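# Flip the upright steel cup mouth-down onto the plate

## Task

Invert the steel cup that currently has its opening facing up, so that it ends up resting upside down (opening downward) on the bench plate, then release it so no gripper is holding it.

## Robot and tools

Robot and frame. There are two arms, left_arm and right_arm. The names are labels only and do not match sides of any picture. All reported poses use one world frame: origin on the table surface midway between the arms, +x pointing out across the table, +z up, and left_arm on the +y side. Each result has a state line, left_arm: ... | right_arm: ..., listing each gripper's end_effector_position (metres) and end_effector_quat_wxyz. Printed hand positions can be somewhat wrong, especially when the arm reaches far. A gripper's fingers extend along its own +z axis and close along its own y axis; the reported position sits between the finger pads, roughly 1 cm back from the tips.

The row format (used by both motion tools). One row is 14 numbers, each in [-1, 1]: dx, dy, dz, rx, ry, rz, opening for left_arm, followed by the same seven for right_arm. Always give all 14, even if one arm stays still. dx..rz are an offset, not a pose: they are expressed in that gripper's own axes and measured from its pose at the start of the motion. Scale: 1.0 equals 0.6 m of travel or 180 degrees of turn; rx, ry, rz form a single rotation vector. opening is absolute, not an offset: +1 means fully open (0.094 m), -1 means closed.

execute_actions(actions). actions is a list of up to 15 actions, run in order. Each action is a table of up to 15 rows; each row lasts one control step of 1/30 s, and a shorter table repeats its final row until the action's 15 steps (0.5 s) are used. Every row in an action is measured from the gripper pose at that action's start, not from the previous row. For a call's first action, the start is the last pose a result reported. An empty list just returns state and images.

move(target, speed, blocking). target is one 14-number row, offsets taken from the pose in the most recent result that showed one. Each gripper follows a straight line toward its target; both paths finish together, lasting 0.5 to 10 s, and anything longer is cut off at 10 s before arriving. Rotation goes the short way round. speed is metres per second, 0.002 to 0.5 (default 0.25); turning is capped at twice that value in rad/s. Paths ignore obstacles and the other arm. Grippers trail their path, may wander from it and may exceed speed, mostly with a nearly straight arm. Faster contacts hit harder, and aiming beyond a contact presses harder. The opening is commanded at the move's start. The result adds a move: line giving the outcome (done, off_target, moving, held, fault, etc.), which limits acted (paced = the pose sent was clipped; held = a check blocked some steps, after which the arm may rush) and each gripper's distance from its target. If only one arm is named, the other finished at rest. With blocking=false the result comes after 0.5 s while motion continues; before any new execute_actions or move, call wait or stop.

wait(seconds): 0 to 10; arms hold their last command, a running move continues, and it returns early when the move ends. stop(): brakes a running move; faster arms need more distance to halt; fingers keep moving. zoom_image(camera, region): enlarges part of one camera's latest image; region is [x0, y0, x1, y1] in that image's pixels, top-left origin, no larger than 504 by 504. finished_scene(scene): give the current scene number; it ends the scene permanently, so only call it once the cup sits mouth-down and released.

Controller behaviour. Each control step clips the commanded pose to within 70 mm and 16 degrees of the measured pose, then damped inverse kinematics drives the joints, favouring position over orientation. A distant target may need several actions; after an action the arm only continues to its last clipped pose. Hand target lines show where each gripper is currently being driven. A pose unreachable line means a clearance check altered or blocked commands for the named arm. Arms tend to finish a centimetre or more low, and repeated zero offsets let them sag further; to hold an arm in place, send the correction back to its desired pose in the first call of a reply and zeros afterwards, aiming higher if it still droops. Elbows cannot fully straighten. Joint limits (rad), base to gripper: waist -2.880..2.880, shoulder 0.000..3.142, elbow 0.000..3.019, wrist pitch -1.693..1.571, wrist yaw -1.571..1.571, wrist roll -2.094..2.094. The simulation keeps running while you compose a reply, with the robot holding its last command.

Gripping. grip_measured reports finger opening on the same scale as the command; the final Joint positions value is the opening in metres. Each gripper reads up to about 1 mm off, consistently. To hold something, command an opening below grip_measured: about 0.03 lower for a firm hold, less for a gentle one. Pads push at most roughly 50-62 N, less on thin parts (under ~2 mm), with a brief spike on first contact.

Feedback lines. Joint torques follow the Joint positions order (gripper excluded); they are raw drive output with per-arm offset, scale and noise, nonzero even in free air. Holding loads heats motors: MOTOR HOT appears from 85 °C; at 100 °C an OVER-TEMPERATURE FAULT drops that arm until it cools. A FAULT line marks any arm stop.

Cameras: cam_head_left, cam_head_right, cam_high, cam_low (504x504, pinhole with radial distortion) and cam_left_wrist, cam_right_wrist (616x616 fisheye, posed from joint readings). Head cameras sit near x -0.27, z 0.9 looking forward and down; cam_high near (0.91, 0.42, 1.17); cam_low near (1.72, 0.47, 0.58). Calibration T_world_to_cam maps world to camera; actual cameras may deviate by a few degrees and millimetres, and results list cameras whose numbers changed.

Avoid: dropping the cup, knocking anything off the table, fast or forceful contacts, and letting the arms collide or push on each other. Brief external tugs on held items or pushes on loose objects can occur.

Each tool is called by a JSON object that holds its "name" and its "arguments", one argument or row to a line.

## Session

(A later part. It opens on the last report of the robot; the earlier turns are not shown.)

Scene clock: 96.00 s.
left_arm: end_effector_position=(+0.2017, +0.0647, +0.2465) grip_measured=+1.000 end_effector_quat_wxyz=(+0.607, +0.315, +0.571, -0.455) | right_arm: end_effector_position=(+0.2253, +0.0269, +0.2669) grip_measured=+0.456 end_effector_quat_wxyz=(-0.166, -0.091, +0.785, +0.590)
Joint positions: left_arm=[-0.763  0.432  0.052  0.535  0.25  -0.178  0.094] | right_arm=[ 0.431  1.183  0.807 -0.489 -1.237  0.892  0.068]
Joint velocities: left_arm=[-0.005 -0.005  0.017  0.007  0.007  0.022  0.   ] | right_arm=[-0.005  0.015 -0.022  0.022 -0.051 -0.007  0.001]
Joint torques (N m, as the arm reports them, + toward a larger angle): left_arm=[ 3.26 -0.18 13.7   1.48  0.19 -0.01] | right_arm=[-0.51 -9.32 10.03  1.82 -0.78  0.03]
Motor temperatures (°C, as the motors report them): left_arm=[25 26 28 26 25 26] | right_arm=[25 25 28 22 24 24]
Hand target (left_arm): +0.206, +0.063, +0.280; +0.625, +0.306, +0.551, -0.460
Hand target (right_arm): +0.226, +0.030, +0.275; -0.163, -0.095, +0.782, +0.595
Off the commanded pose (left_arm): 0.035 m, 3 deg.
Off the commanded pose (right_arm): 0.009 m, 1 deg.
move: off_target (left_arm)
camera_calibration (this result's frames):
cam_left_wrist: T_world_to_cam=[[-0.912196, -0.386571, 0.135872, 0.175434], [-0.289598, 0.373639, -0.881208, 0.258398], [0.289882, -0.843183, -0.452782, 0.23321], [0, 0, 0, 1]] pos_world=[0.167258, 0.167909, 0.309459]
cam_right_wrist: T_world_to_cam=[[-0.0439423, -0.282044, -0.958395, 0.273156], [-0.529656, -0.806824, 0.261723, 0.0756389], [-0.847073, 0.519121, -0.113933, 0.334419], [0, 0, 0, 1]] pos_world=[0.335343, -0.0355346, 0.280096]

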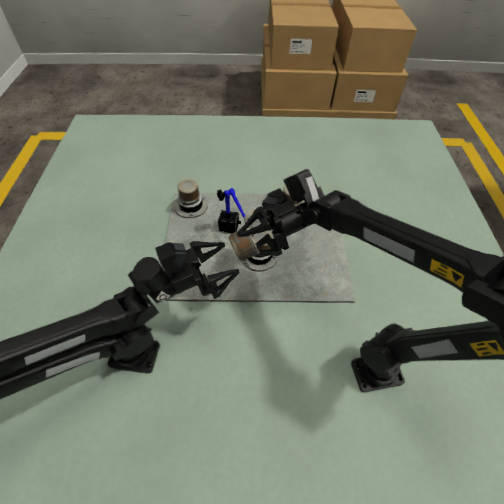

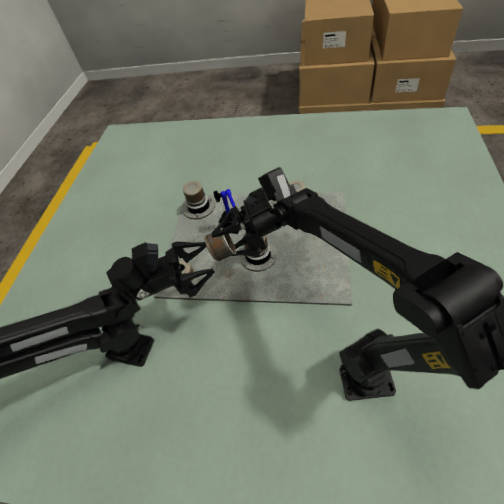

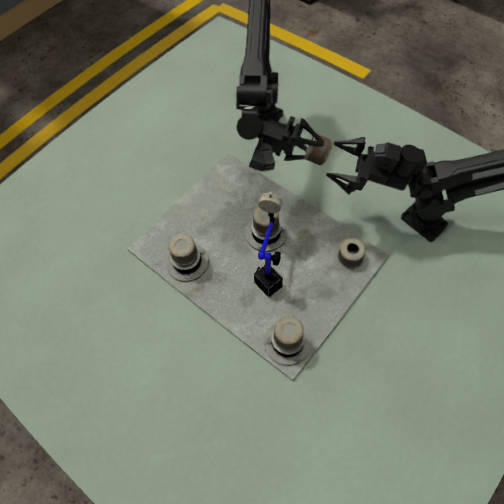

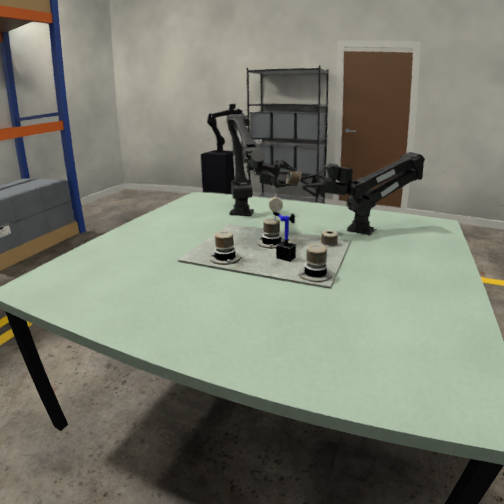

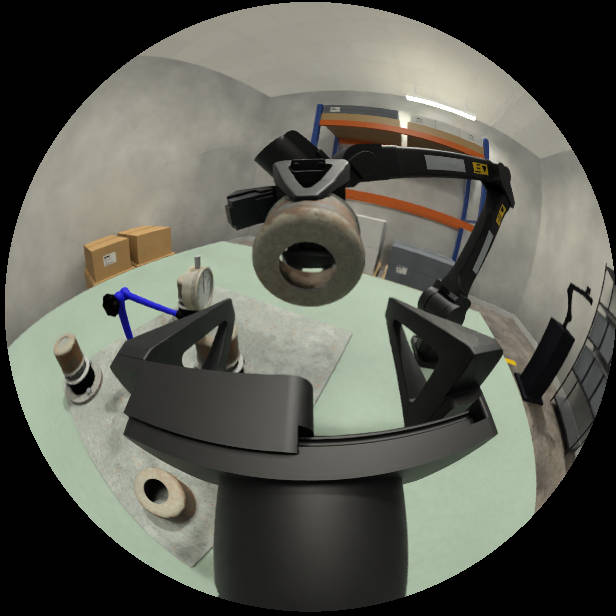

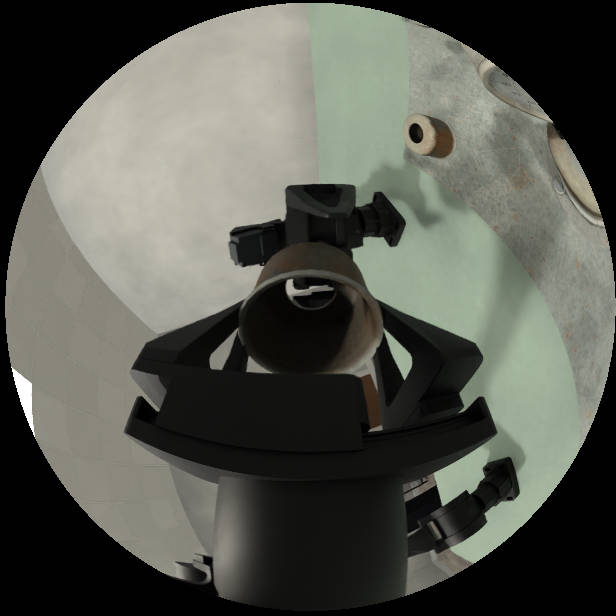

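{"name": "move", "arguments": {
  "target": [0,0,0,0,0,0,1,0,-0.022,0.04,0,0,0,0.4],
  "speed": 0.05
}}

Scene clock: 99.83 s.
left_arm: end_effector_position=(+0.2017, +0.0647, +0.2465) grip_measured=+1.000 end_effector_quat_wxyz=(+0.607, +0.315, +0.571, -0.455) | right_arm: end_effector_position=(+0.2135, +0.0398, +0.2455) grip_measured=+0.456 end_effector_quat_wxyz=(-0.163, -0.091, +0.788, +0.586)
Joint positions: left_arm=[-0.763  0.432  0.052  0.535  0.25  -0.178  0.094] | right_arm=[ 0.483  1.194  0.746 -0.329 -1.193  0.986  0.068]
Joint velocities: left_arm=[-0.005  0.015  0.002  0.002 -0.007 -0.022  0.   ] | right_arm=[-0.005 -0.015 -0.002 -0.002 -0.007  0.037 -0.001]
Joint torques (N m, as the arm reports them, + toward a larger angle): left_arm=[2.32 0.78 9.53 1.83 0.05 0.02] | right_arm=[-0.51 -7.93  9.9   1.95 -0.7   0.06]
Motor temperatures (°C, as the motors report them): left_arm=[25 26 28 26 25 26] | right_arm=[25 25 28 22 24 24]
Hand target (left_arm): +0.202, +0.065, +0.246; +0.607, +0.315, +0.571, -0.455
Hand target (right_arm): +0.216, +0.044, +0.248; -0.166, -0.091, +0.786, +0.589
Off the commanded pose (left_arm): 0.000 m, 0 deg.
Off the commanded pose (right_arm): 0.006 m, 1 deg.
move: done
camera_calibration (this result's frames):
cam_left_wrist: T_world_to_cam=[[-0.912196, -0.386571, 0.135872, 0.175434], [-0.289598, 0.373639, -0.881208, 0.258398], [0.289882, -0.843183, -0.452782, 0.23321], [0, 0, 0, 1]] pos_world=[0.167258, 0.167909, 0.309459]
cam_right_wrist: T_world_to_cam=[[-0.0383766, -0.289366, -0.956449, 0.254432], [-0.532852, -0.803789, 0.26456, 0.0853191], [-0.845338, 0.519798, -0.123343, 0.317165], [0, 0, 0, 1]] pos_world=[0.323338, -0.0226592, 0.259899]

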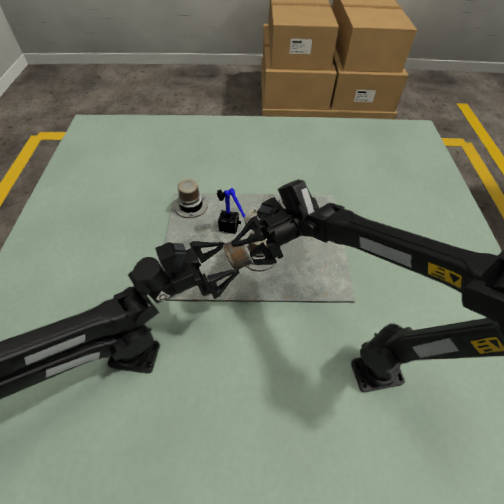

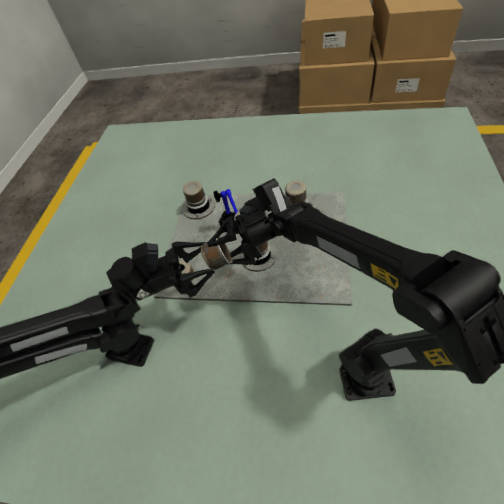

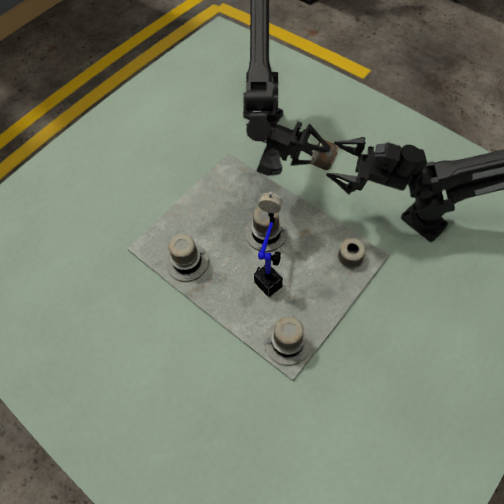

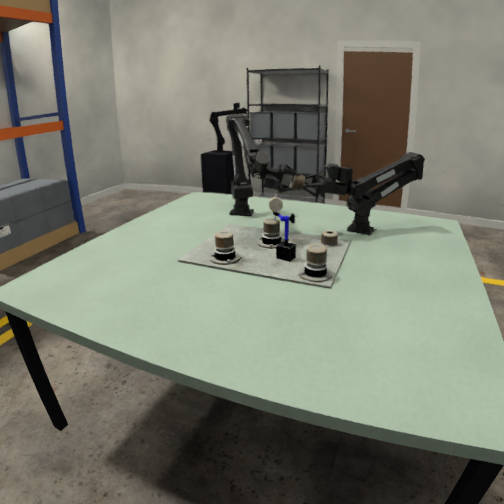

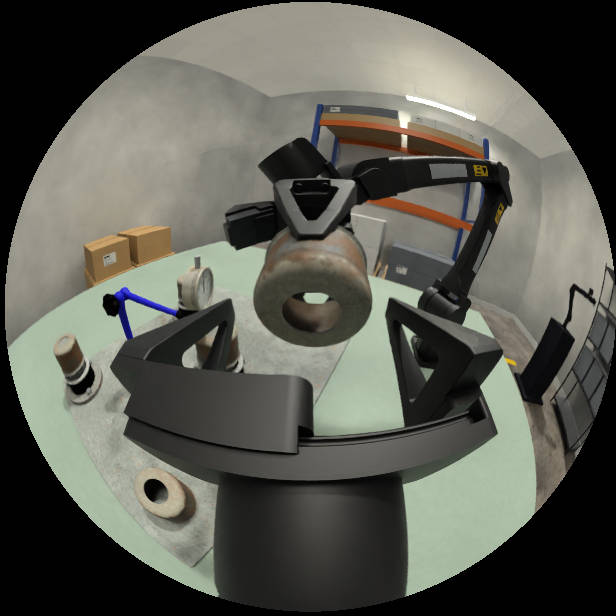

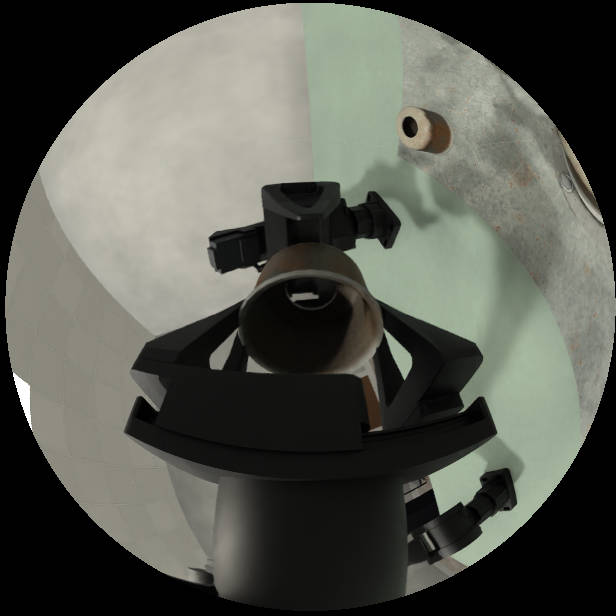

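{"name": "move", "arguments": {
  "target": [0,0,0,0,0,0,1,0,0.022,0.055,0,0,0,0.4],
  "speed": 0.04
}}

Scene clock: 103.03 s.
left_arm: end_effector_position=(+0.2017, +0.0647, +0.2465) grip_measured=+1.000 end_effector_quat_wxyz=(+0.607, +0.315, +0.571, -0.455) | right_arm: end_effector_position=(+0.1982, +0.0660, +0.2421) grip_measured=+0.456 end_effector_quat_wxyz=(-0.164, -0.089, +0.793, +0.580)
Joint positions: left_arm=[-0.763  0.432  0.052  0.535  0.25  -0.178  0.094] | right_arm=[ 0.571  1.206  0.734 -0.202 -1.118  1.111  0.068]
Joint velocities: left_arm=[-0.005  0.005  0.002 -0.002  0.007 -0.051  0.   ] | right_arm=[-0.005 -0.005 -0.012  0.022 -0.007 -0.022  0.001]
Joint torques (N m, as the arm reports them, + toward a larger angle): left_arm=[2.31 0.82 9.51 1.83 0.05 0.03] | right_arm=[-0.57 -7.96 10.65  2.18 -0.57  0.06]
Motor temperatures (°C, as the motors report them): left_arm=[25 26 28 26 25 26] | right_arm=[25 25 28 22 24 24]
Hand target (left_arm): +0.202, +0.065, +0.246; +0.607, +0.315, +0.571, -0.455
Hand target (right_arm): +0.202, +0.073, +0.249; -0.163, -0.091, +0.789, +0.586
Off the commanded pose (left_arm): 0.000 m, 0 deg.
Off the commanded pose (right_arm): 0.011 m, 1 deg.
move: off_target (right_arm)
camera_calibration (this result's frames):
cam_left_wrist: T_world_to_cam=[[-0.912196, -0.386571, 0.135872, 0.175434], [-0.289598, 0.373639, -0.881208, 0.258398], [0.289882, -0.843183, -0.452782, 0.23321], [0, 0, 0, 1]] pos_world=[0.167258, 0.167909, 0.309459]
cam_right_wrist: T_world_to_cam=[[-0.0391294, -0.304114, -0.951832, 0.258122], [-0.533457, -0.799098, 0.277246, 0.0958513], [-0.844921, 0.51861, -0.130964, 0.292019], [0, 0, 0, 1]] pos_world=[0.307966, 0.00364934, 0.257358]

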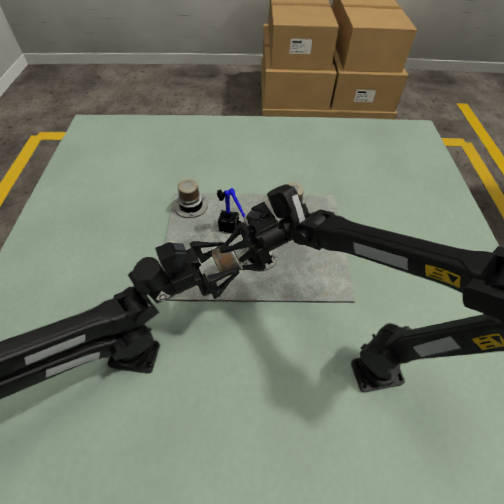

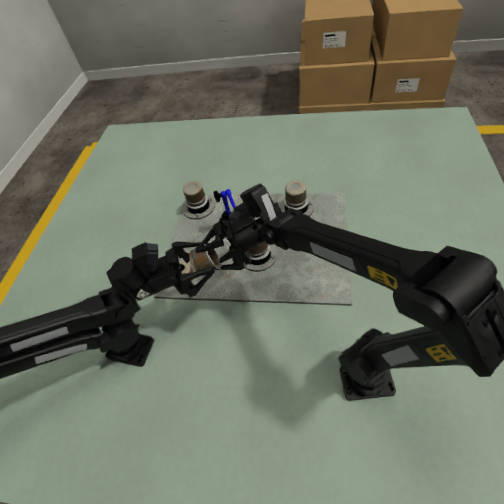

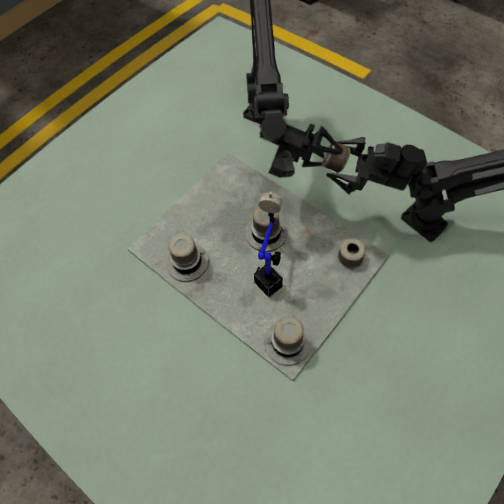

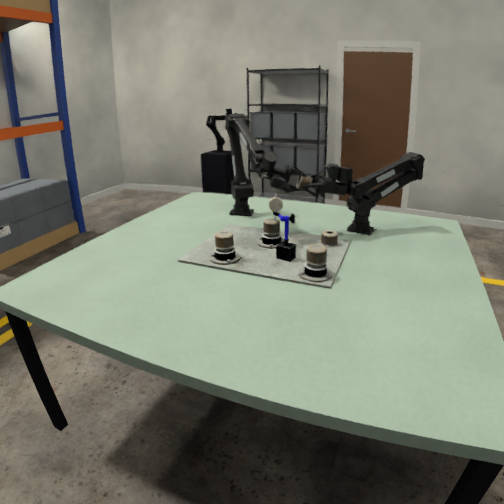

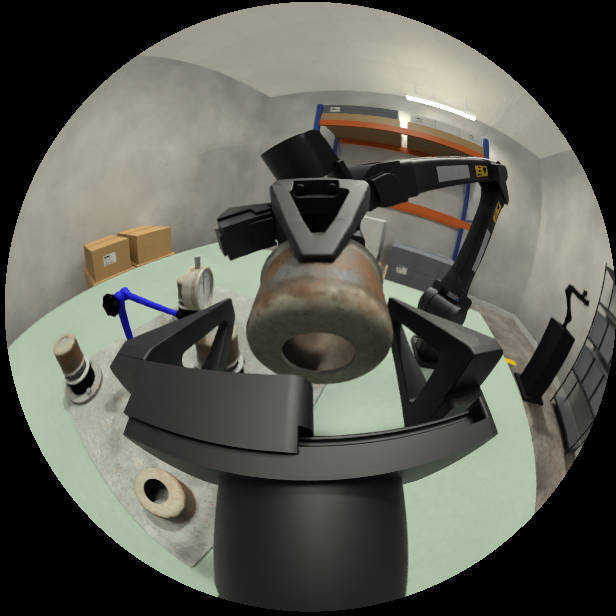

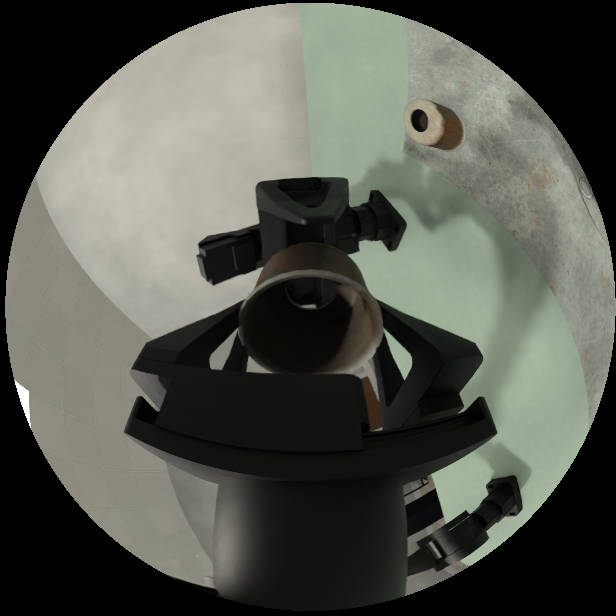

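{"name": "execute_actions", "arguments": {
  "actions": [
    [[0,0,0,0,0,0,0.55,0,0.015,0.01,0,0,0,0.4]],
    [[0,0,0,0,0,0,0.4,0,0.015,0.01,0,0,0,0.4],[0,0,0,0,0,0,0.4,0,0.015,0.01,0,0,0,0.4],[0,0,0,0,0,0,0.4,0,0.015,0.01,0,0,0,0.4],[0,0,0,0,0,0,0.4,0,0.015,0.01,0,0,0,0.4],[0,0,0,0,0,0,0.4,0,0.015,0.01,0,0,0,0.4],[0,0,0,0,0,0,0.4,0,0.015,0.01,0,0,0,0.4],[0,0,0,0,0,0,0.4,0,0.015,0.01,0,0,0,0.4],[0,0,0,0,0,0,0.4,0,0.015,0.01,0,0,0,0.4],[0,0,0,0,0,0,0.4,0,0.015,0.01,0,0,0,1]],
    [[0,0,0,0,0,0,0.4,0,0.015,0.01,0,0,0,1]]
  ]
}}

{"name": "move", "arguments": {
  "target": [0,0,0,0,0,0,0.4,0,0.03,-0.3,0,0,0,1],
  "speed": 0.12
}}

Scene clock: 108.07 s.
left_arm: end_effector_position=(+0.1985, +0.0656, +0.2326) grip_measured=+0.473 end_effector_quat_wxyz=(+0.597, +0.321, +0.579, -0.454) | right_arm: end_effector_position=(+0.1956, +0.0729, +0.2362) grip_measured=+1.000 end_effector_quat_wxyz=(-0.155, -0.078, +0.804, +0.568)
Joint positions: left_arm=[-0.764  0.432  0.031  0.53   0.261 -0.178  0.069] | right_arm=[ 0.599  1.206  0.734 -0.202 -1.058  1.134  0.094]
Joint velocities: left_arm=[ 0.015 -0.005  0.017 -0.007 -0.007 -0.066 -0.   ] | right_arm=[-0.005  0.005 -0.002 -0.012  0.037  0.037  0.   ]
Joint torques (N m, as the arm reports them, + toward a larger angle): left_arm=[2.31 0.81 9.98 1.88 0.04 0.03] | right_arm=[-0.19 -8.81 10.57  1.51 -0.59  0.06]
Motor temperatures (°C, as the motors report them): left_arm=[25 26 28 26 25 26] | right_arm=[25 25 29 22 24 24]
Hand target (left_arm): +0.199, +0.065, +0.237; +0.599, +0.320, +0.576, -0.455
Hand target (right_arm): +0.195, +0.079, +0.245; -0.158, -0.081, +0.801, +0.572
Off the commanded pose (left_arm): 0.005 m, 0 deg.
Off the commanded pose (right_arm): 0.010 m, 1 deg.
camera_calibration (this result's frames):
cam_left_wrist: T_world_to_cam=[[-0.91438, -0.37913, 0.142018, 0.173195], [-0.298918, 0.395631, -0.868403, 0.242341], [0.273051, -0.836503, -0.475086, 0.236679], [0, 0, 0, 1]] pos_world=[0.166181, 0.167768, 0.298296]
cam_right_wrist: T_world_to_cam=[[-0.041575, -0.336377, -0.940809, 0.254732], [-0.555471, -0.77491, 0.301608, 0.0983653], [-0.830496, 0.535131, -0.154631, 0.287057], [0, 0, 0, 1]] pos_world=[0.303629, 0.00829727, 0.254374]

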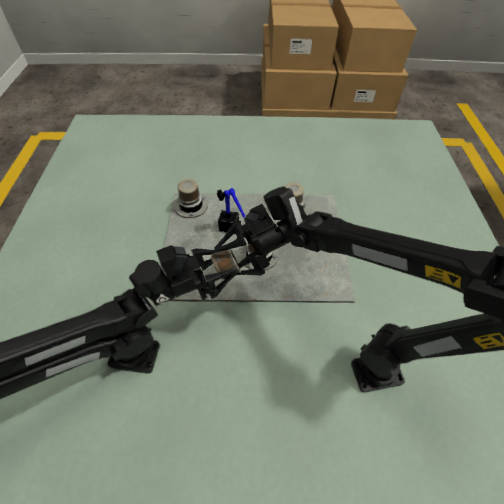

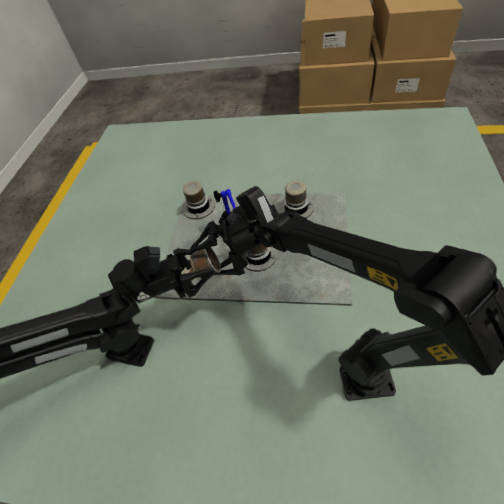

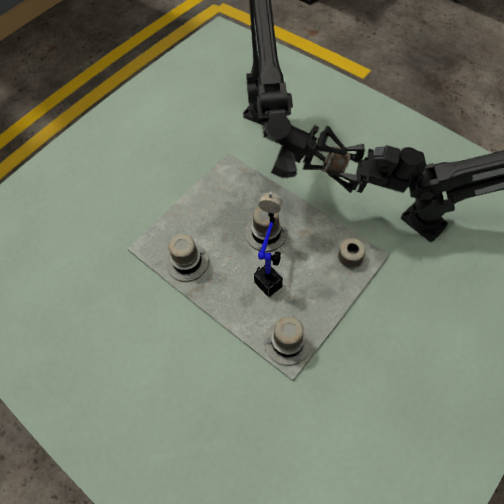

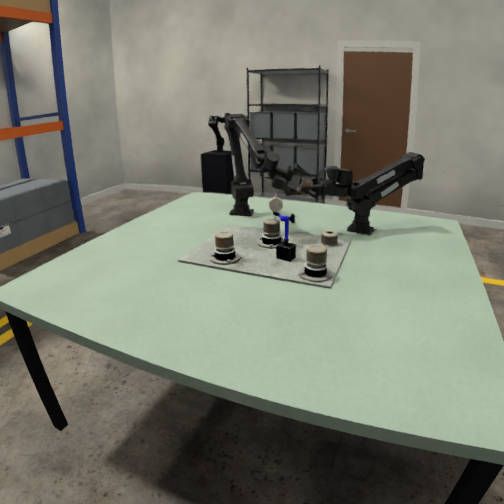

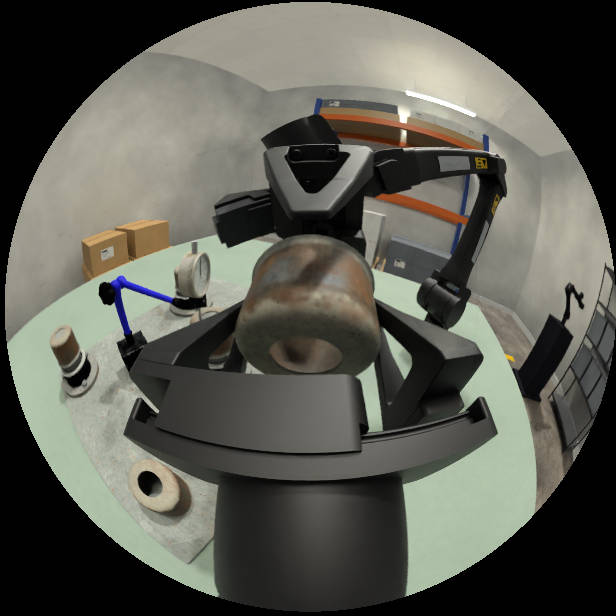

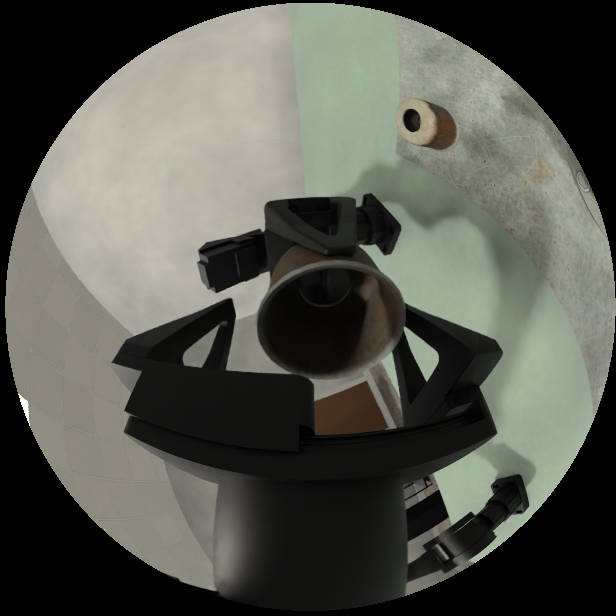

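Scene clock: 110.47 s.
left_arm: end_effector_position=(+0.1976, +0.0666, +0.2243) grip_measured=+0.473 end_effector_quat_wxyz=(+0.591, +0.322, +0.585, -0.452) | right_arm: end_effector_position=(+0.2446, -0.0839, +0.2993) grip_measured=+1.000 end_effector_quat_wxyz=(-0.169, -0.064, +0.802, +0.570)
Joint positions: left_arm=[-0.764  0.432  0.019  0.526  0.261 -0.178  0.069] | right_arm=[ 0.107  1.227  0.992 -1.596 -1.261 -0.064  0.094]
Joint velocities: left_arm=[-0.005 -0.005  0.017 -0.012  0.037 -0.007  0.   ] | right_arm=[-0.015  0.015  0.002 -0.002 -0.037  0.037  0.   ]
Joint torques (N m, as the arm reports them, + toward a larger angle): left_arm=[ 2.3   0.79 10.35  1.99  0.06  0.03] | right_arm=[-0.9  -6.73 12.02 -0.72 -0.67 -0.2 ]
Motor temperatures (°C, as the motors report them): left_arm=[25 26 28 26 25 26] | right_arm=[25 25 29 22 24 24]
Hand target (left_arm): +0.198, +0.066, +0.233; +0.597, +0.321, +0.579, -0.454
Hand target (right_arm): +0.256, -0.081, +0.309; -0.156, -0.077, +0.802, +0.571
Off the commanded pose (left_arm): 0.008 m, 1 deg.
Off the commanded pose (right_arm): 0.016 m, 2 deg.
move: off_target (right_arm)
camera_calibration (this result's frames):
cam_left_wrist: T_world_to_cam=[[-0.912863, -0.381018, 0.146653, 0.17278], [-0.308005, 0.406937, -0.859962, 0.233623], [0.267982, -0.830197, -0.488833, 0.23753], [0, 0, 0, 1]] pos_world=[0.166027, 0.167959, 0.291681]
cam_right_wrist: T_world_to_cam=[[-0.0798678, -0.337349, -0.937986, 0.271815], [-0.549279, -0.770343, 0.323826, -0.0227225], [-0.831813, 0.541079, -0.123773, 0.412989], [0, 0, 0, 1]] pos_world=[0.352758, -0.149268, 0.313433]

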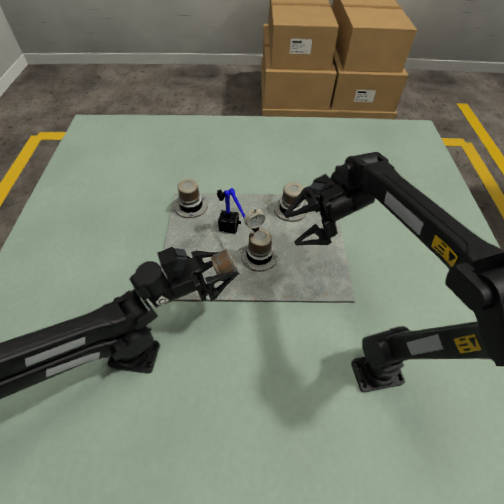

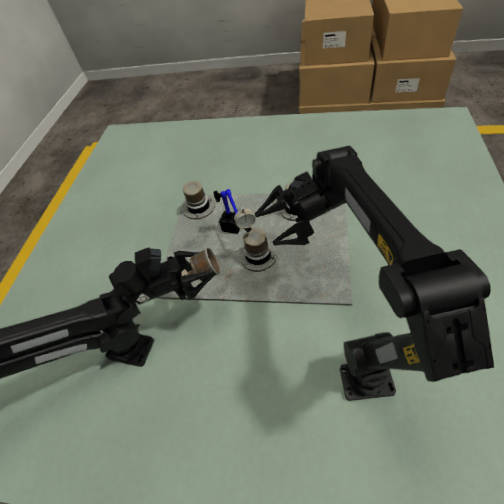

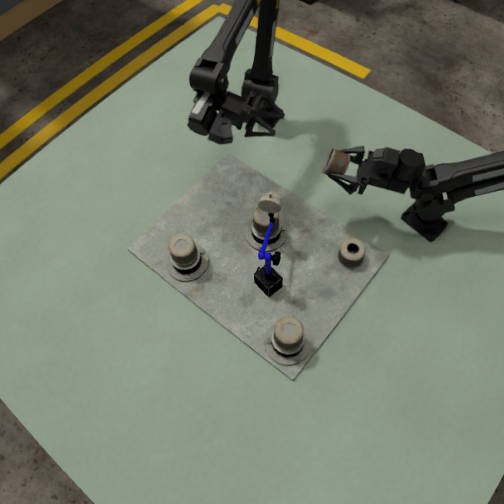

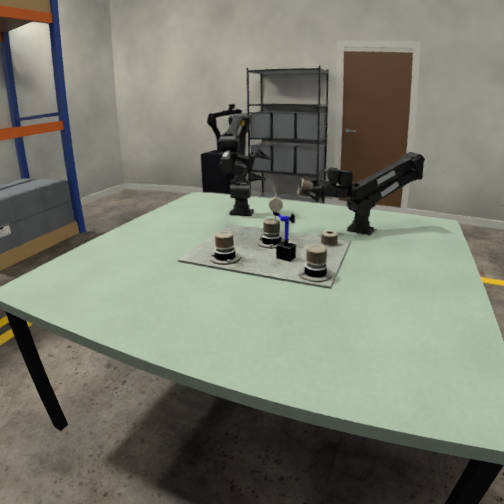

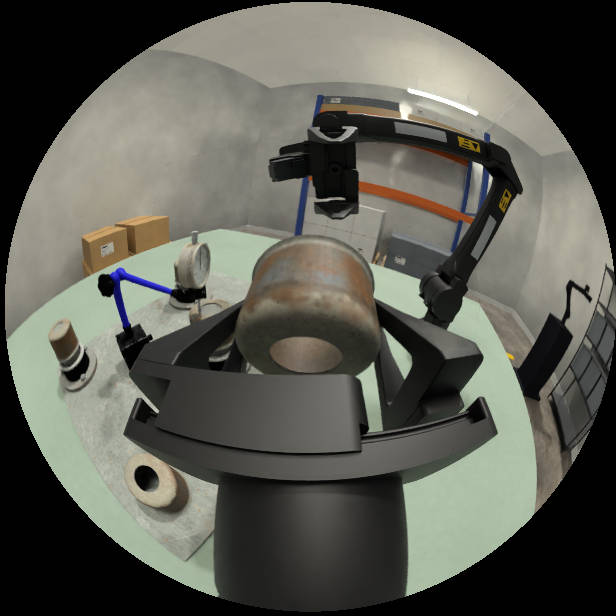

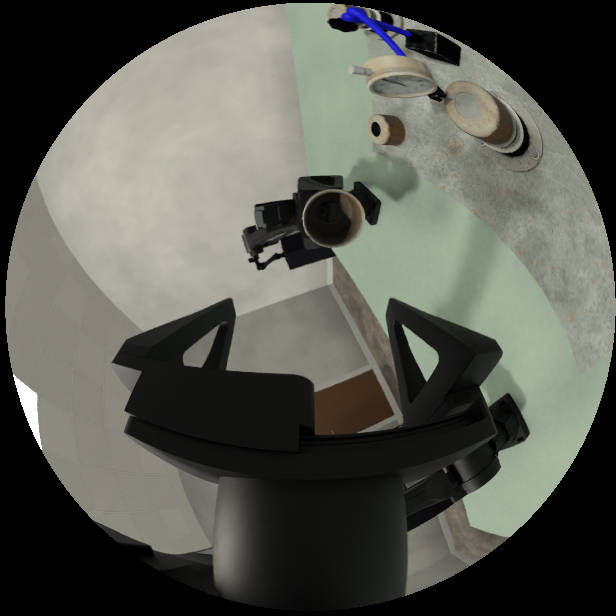

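{"name": "move", "arguments": {
  "target": [0,0,0,0,0,0,0.4,0,0.2,-0.3,0,0,0,1]
}}

{"name": "move", "arguments": {
  "target": [0.2,0.058,0.385,-0.034,0.56,0.04,0.4,0,0,0,0,0,0,1],
  "speed": 0.15
}}

Scene clock: 121.07 s.
left_arm: end_effector_position=(+0.1973, +0.0671, +0.2198) grip_measured=+0.473 end_effector_quat_wxyz=(+0.588, +0.323, +0.588, -0.451) | right_arm: end_effector_position=(+0.3181, -0.2018, +0.4497) grip_measured=+1.000 end_effector_quat_wxyz=(+0.032, +0.087, +0.802, +0.591)
Joint positions: left_arm=[-0.764  0.432  0.013  0.521  0.261 -0.178  0.069] | right_arm=[-0.314  1.093  1.296 -1.686 -1.265  0.146  0.094]
Joint velocities: left_arm=[ 0.005 -0.005 -0.012  0.002  0.022  0.007 -0.   ] | right_arm=[-0.005 -0.005 -0.007 -0.002 -0.022  0.022  0.   ]
Joint torques (N m, as the arm reports them, + toward a larger angle): left_arm=[2.33 0.88 9.83 2.01 0.06 0.03] | right_arm=[-1.01 -7.52 11.53 -0.15 -0.84  0.04]
Motor temperatures (°C, as the motors report them): left_arm=[25 26 28 26 25 26] | right_arm=[25 25 30 22 24 24]
Hand target (left_arm): +0.198, +0.067, +0.224; +0.591, +0.322, +0.585, -0.452
Hand target (right_arm): +0.318, -0.202, +0.464; +0.038, +0.087, +0.801, +0.592
Off the commanded pose (left_arm): 0.005 m, 1 deg.
Off the commanded pose (right_arm): 0.015 m, 29 deg; orientation clipped at the last step of the last action.
joint sent to its limit (right arm) — the command would take joint 4 (wrist pitch) past its lower limit, so that joint was sent only as far as its limit.
move: off_target (right_arm); limits=paced
camera_calibration (this result's frames):
cam_left_wrist: T_world_to_cam=[[-0.911907, -0.382207, 0.149477, 0.172542], [-0.313538, 0.41382, -0.854662, 0.228939], [0.264801, -0.826239, -0.497201, 0.238031], [0, 0, 0, 1]] pos_world=[0.166092, 0.167878, 0.288224]
cam_right_wrist: T_world_to_cam=[[-0.0906717, -0.286416, -0.953805, 0.399839], [-0.883401, -0.419027, 0.209808, 0.106589], [-0.459762, 0.861616, -0.215027, 0.543945], [0, 0, 0, 1]] pos_world=[0.3805, -0.309488, 0.475968]

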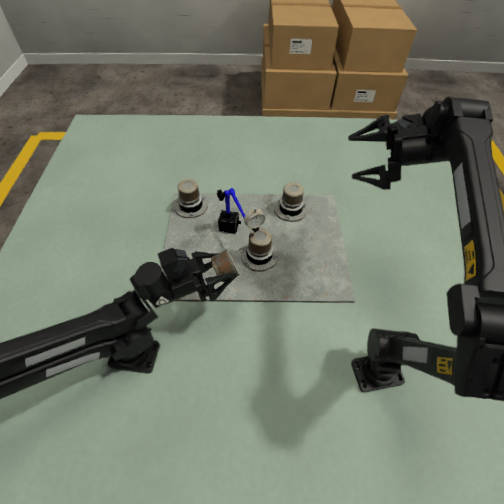

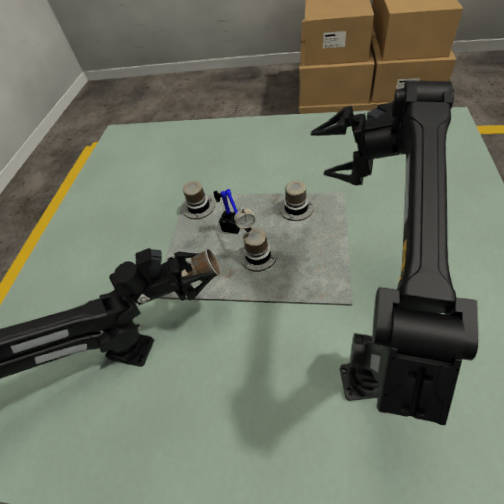

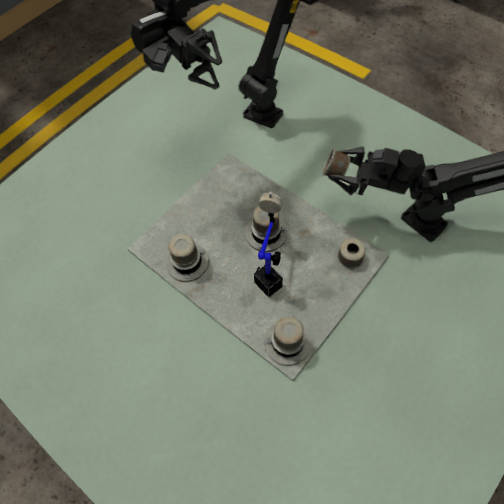

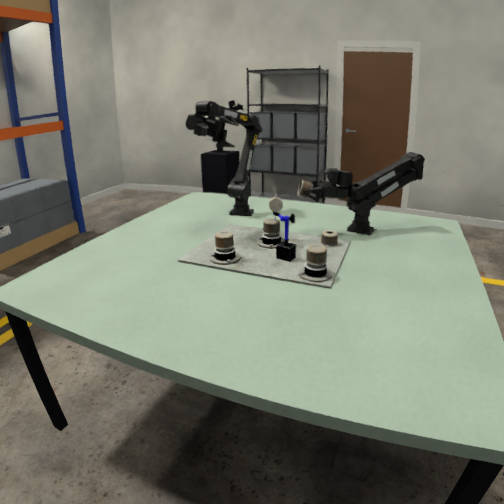

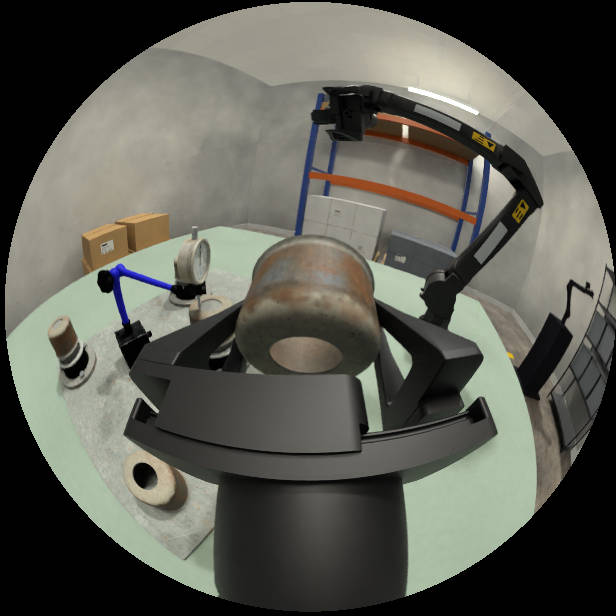

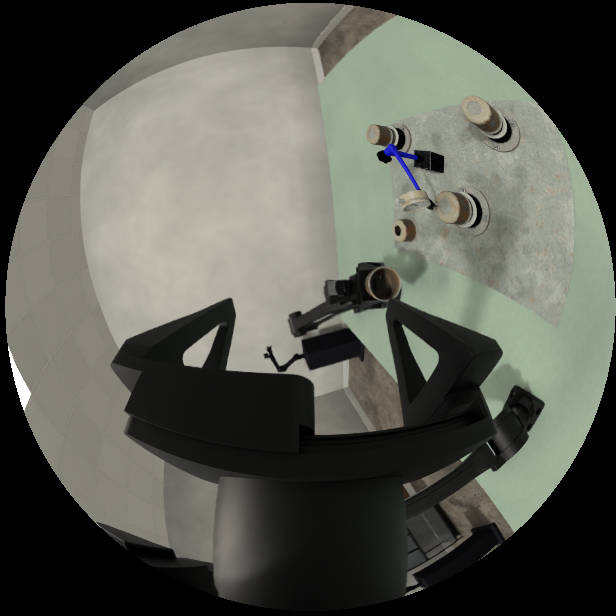

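Scene clock: 127.37 s.
left_arm: end_effector_position=(+0.3037, -0.1307, +0.0933) grip_measured=+0.474 end_effector_quat_wxyz=(-0.057, +0.551, +0.832, +0.036) | right_arm: end_effector_position=(+0.3181, -0.2018, +0.4497) grip_measured=+1.000 end_effector_quat_wxyz=(+0.032, +0.087, +0.801, +0.591)
Joint positions: left_arm=[-0.931  1.869  1.506 -1.342 -0.011  0.107  0.069] | right_arm=[-0.314  1.093  1.296 -1.686 -1.265  0.146  0.094]
Joint velocities: left_arm=[ 0.005 -0.015 -0.002  0.007  0.022  0.051 -0.001] | right_arm=[-0.015 -0.005 -0.007 -0.002 -0.022 -0.095  0.   ]
Joint torques (N m, as the arm reports them, + toward a larger angle): left_arm=[  1.39 -20.17  12.48  -0.45  -0.04   0.1 ] | right_arm=[-0.86 -6.86  8.99  0.2  -0.78 -0.09]
Motor temperatures (°C, as the motors report them): left_arm=[25 27 29 26 25 26] | right_arm=[25 25 29 22 24 24]
Hand target (left_arm): +0.309, -0.150, +0.111; -0.037, +0.559, +0.828, +0.027
Hand target (right_arm): +0.318, -0.202, +0.450; +0.032, +0.087, +0.801, +0.591
Off the commanded pose (left_arm): 0.032 m, 3 deg.
Off the commanded pose (right_arm): 0.000 m, 0 deg.
move: off_target (left_arm)
camera_calibration (this result's frames):
cam_left_wrist: T_world_to_cam=[[-0.920718, -0.390183, 0.00599762, 0.227932], [-0.278572, 0.667955, 0.690097, 0.114475], [-0.27327, 0.633714, -0.723692, 0.358859], [0, 0, 0, 1]] pos_world=[0.339816, -0.214942, 0.179337]
cam_right_wrist: T_world_to_cam=[[-0.0906134, -0.28606, -0.953918, 0.400007], [-0.883398, -0.419135, 0.209605, 0.10665], [-0.45978, 0.861682, -0.214726, 0.543824], [0, 0, 0, 1]] pos_world=[0.380499, -0.309476, 0.475993]

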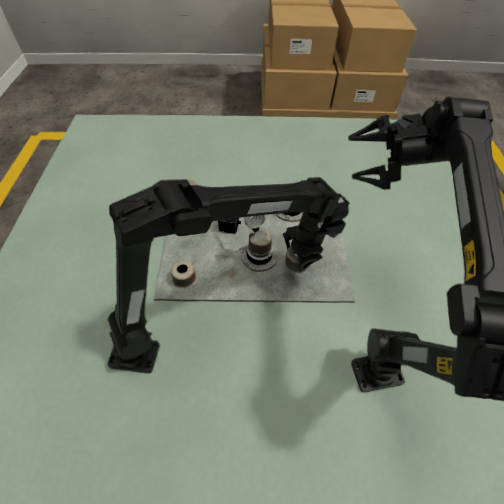

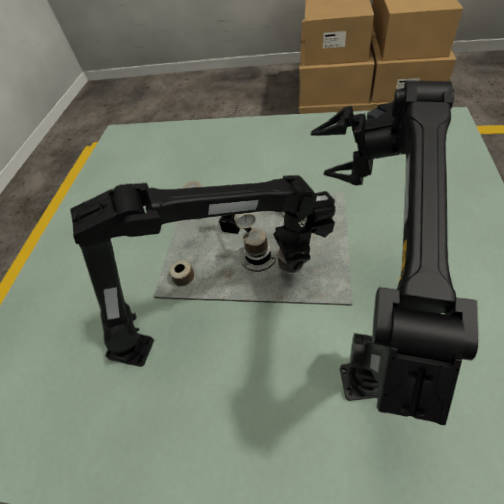

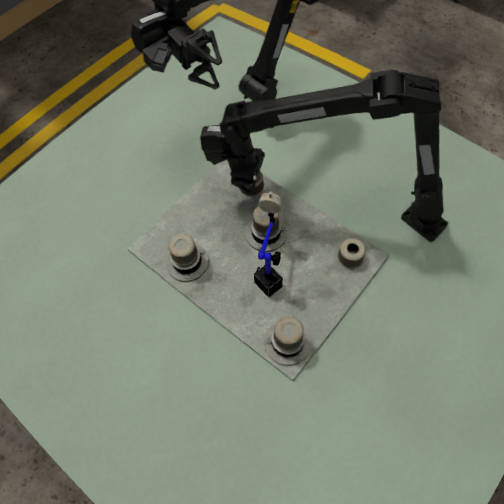

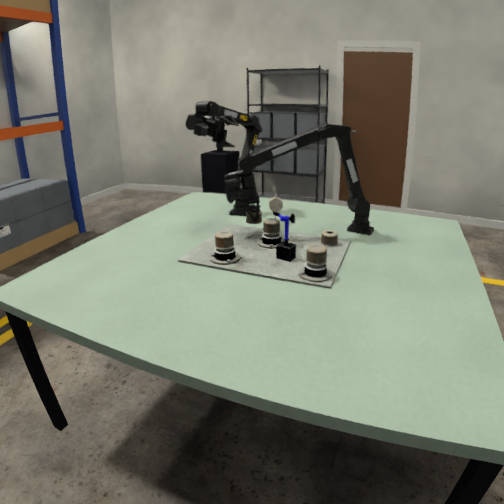

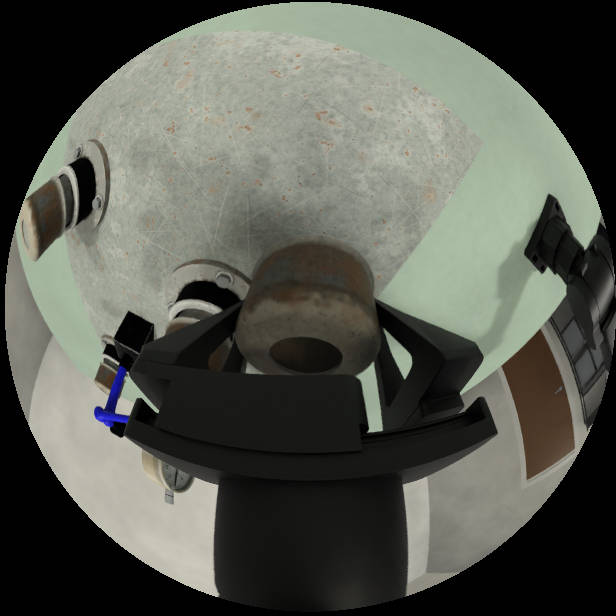

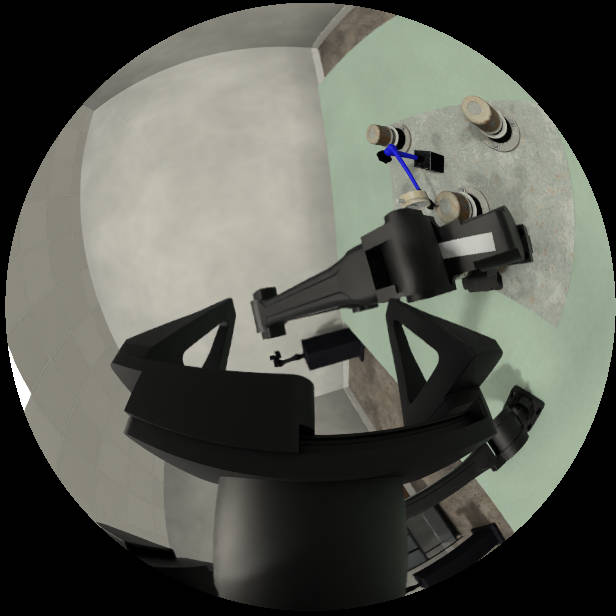

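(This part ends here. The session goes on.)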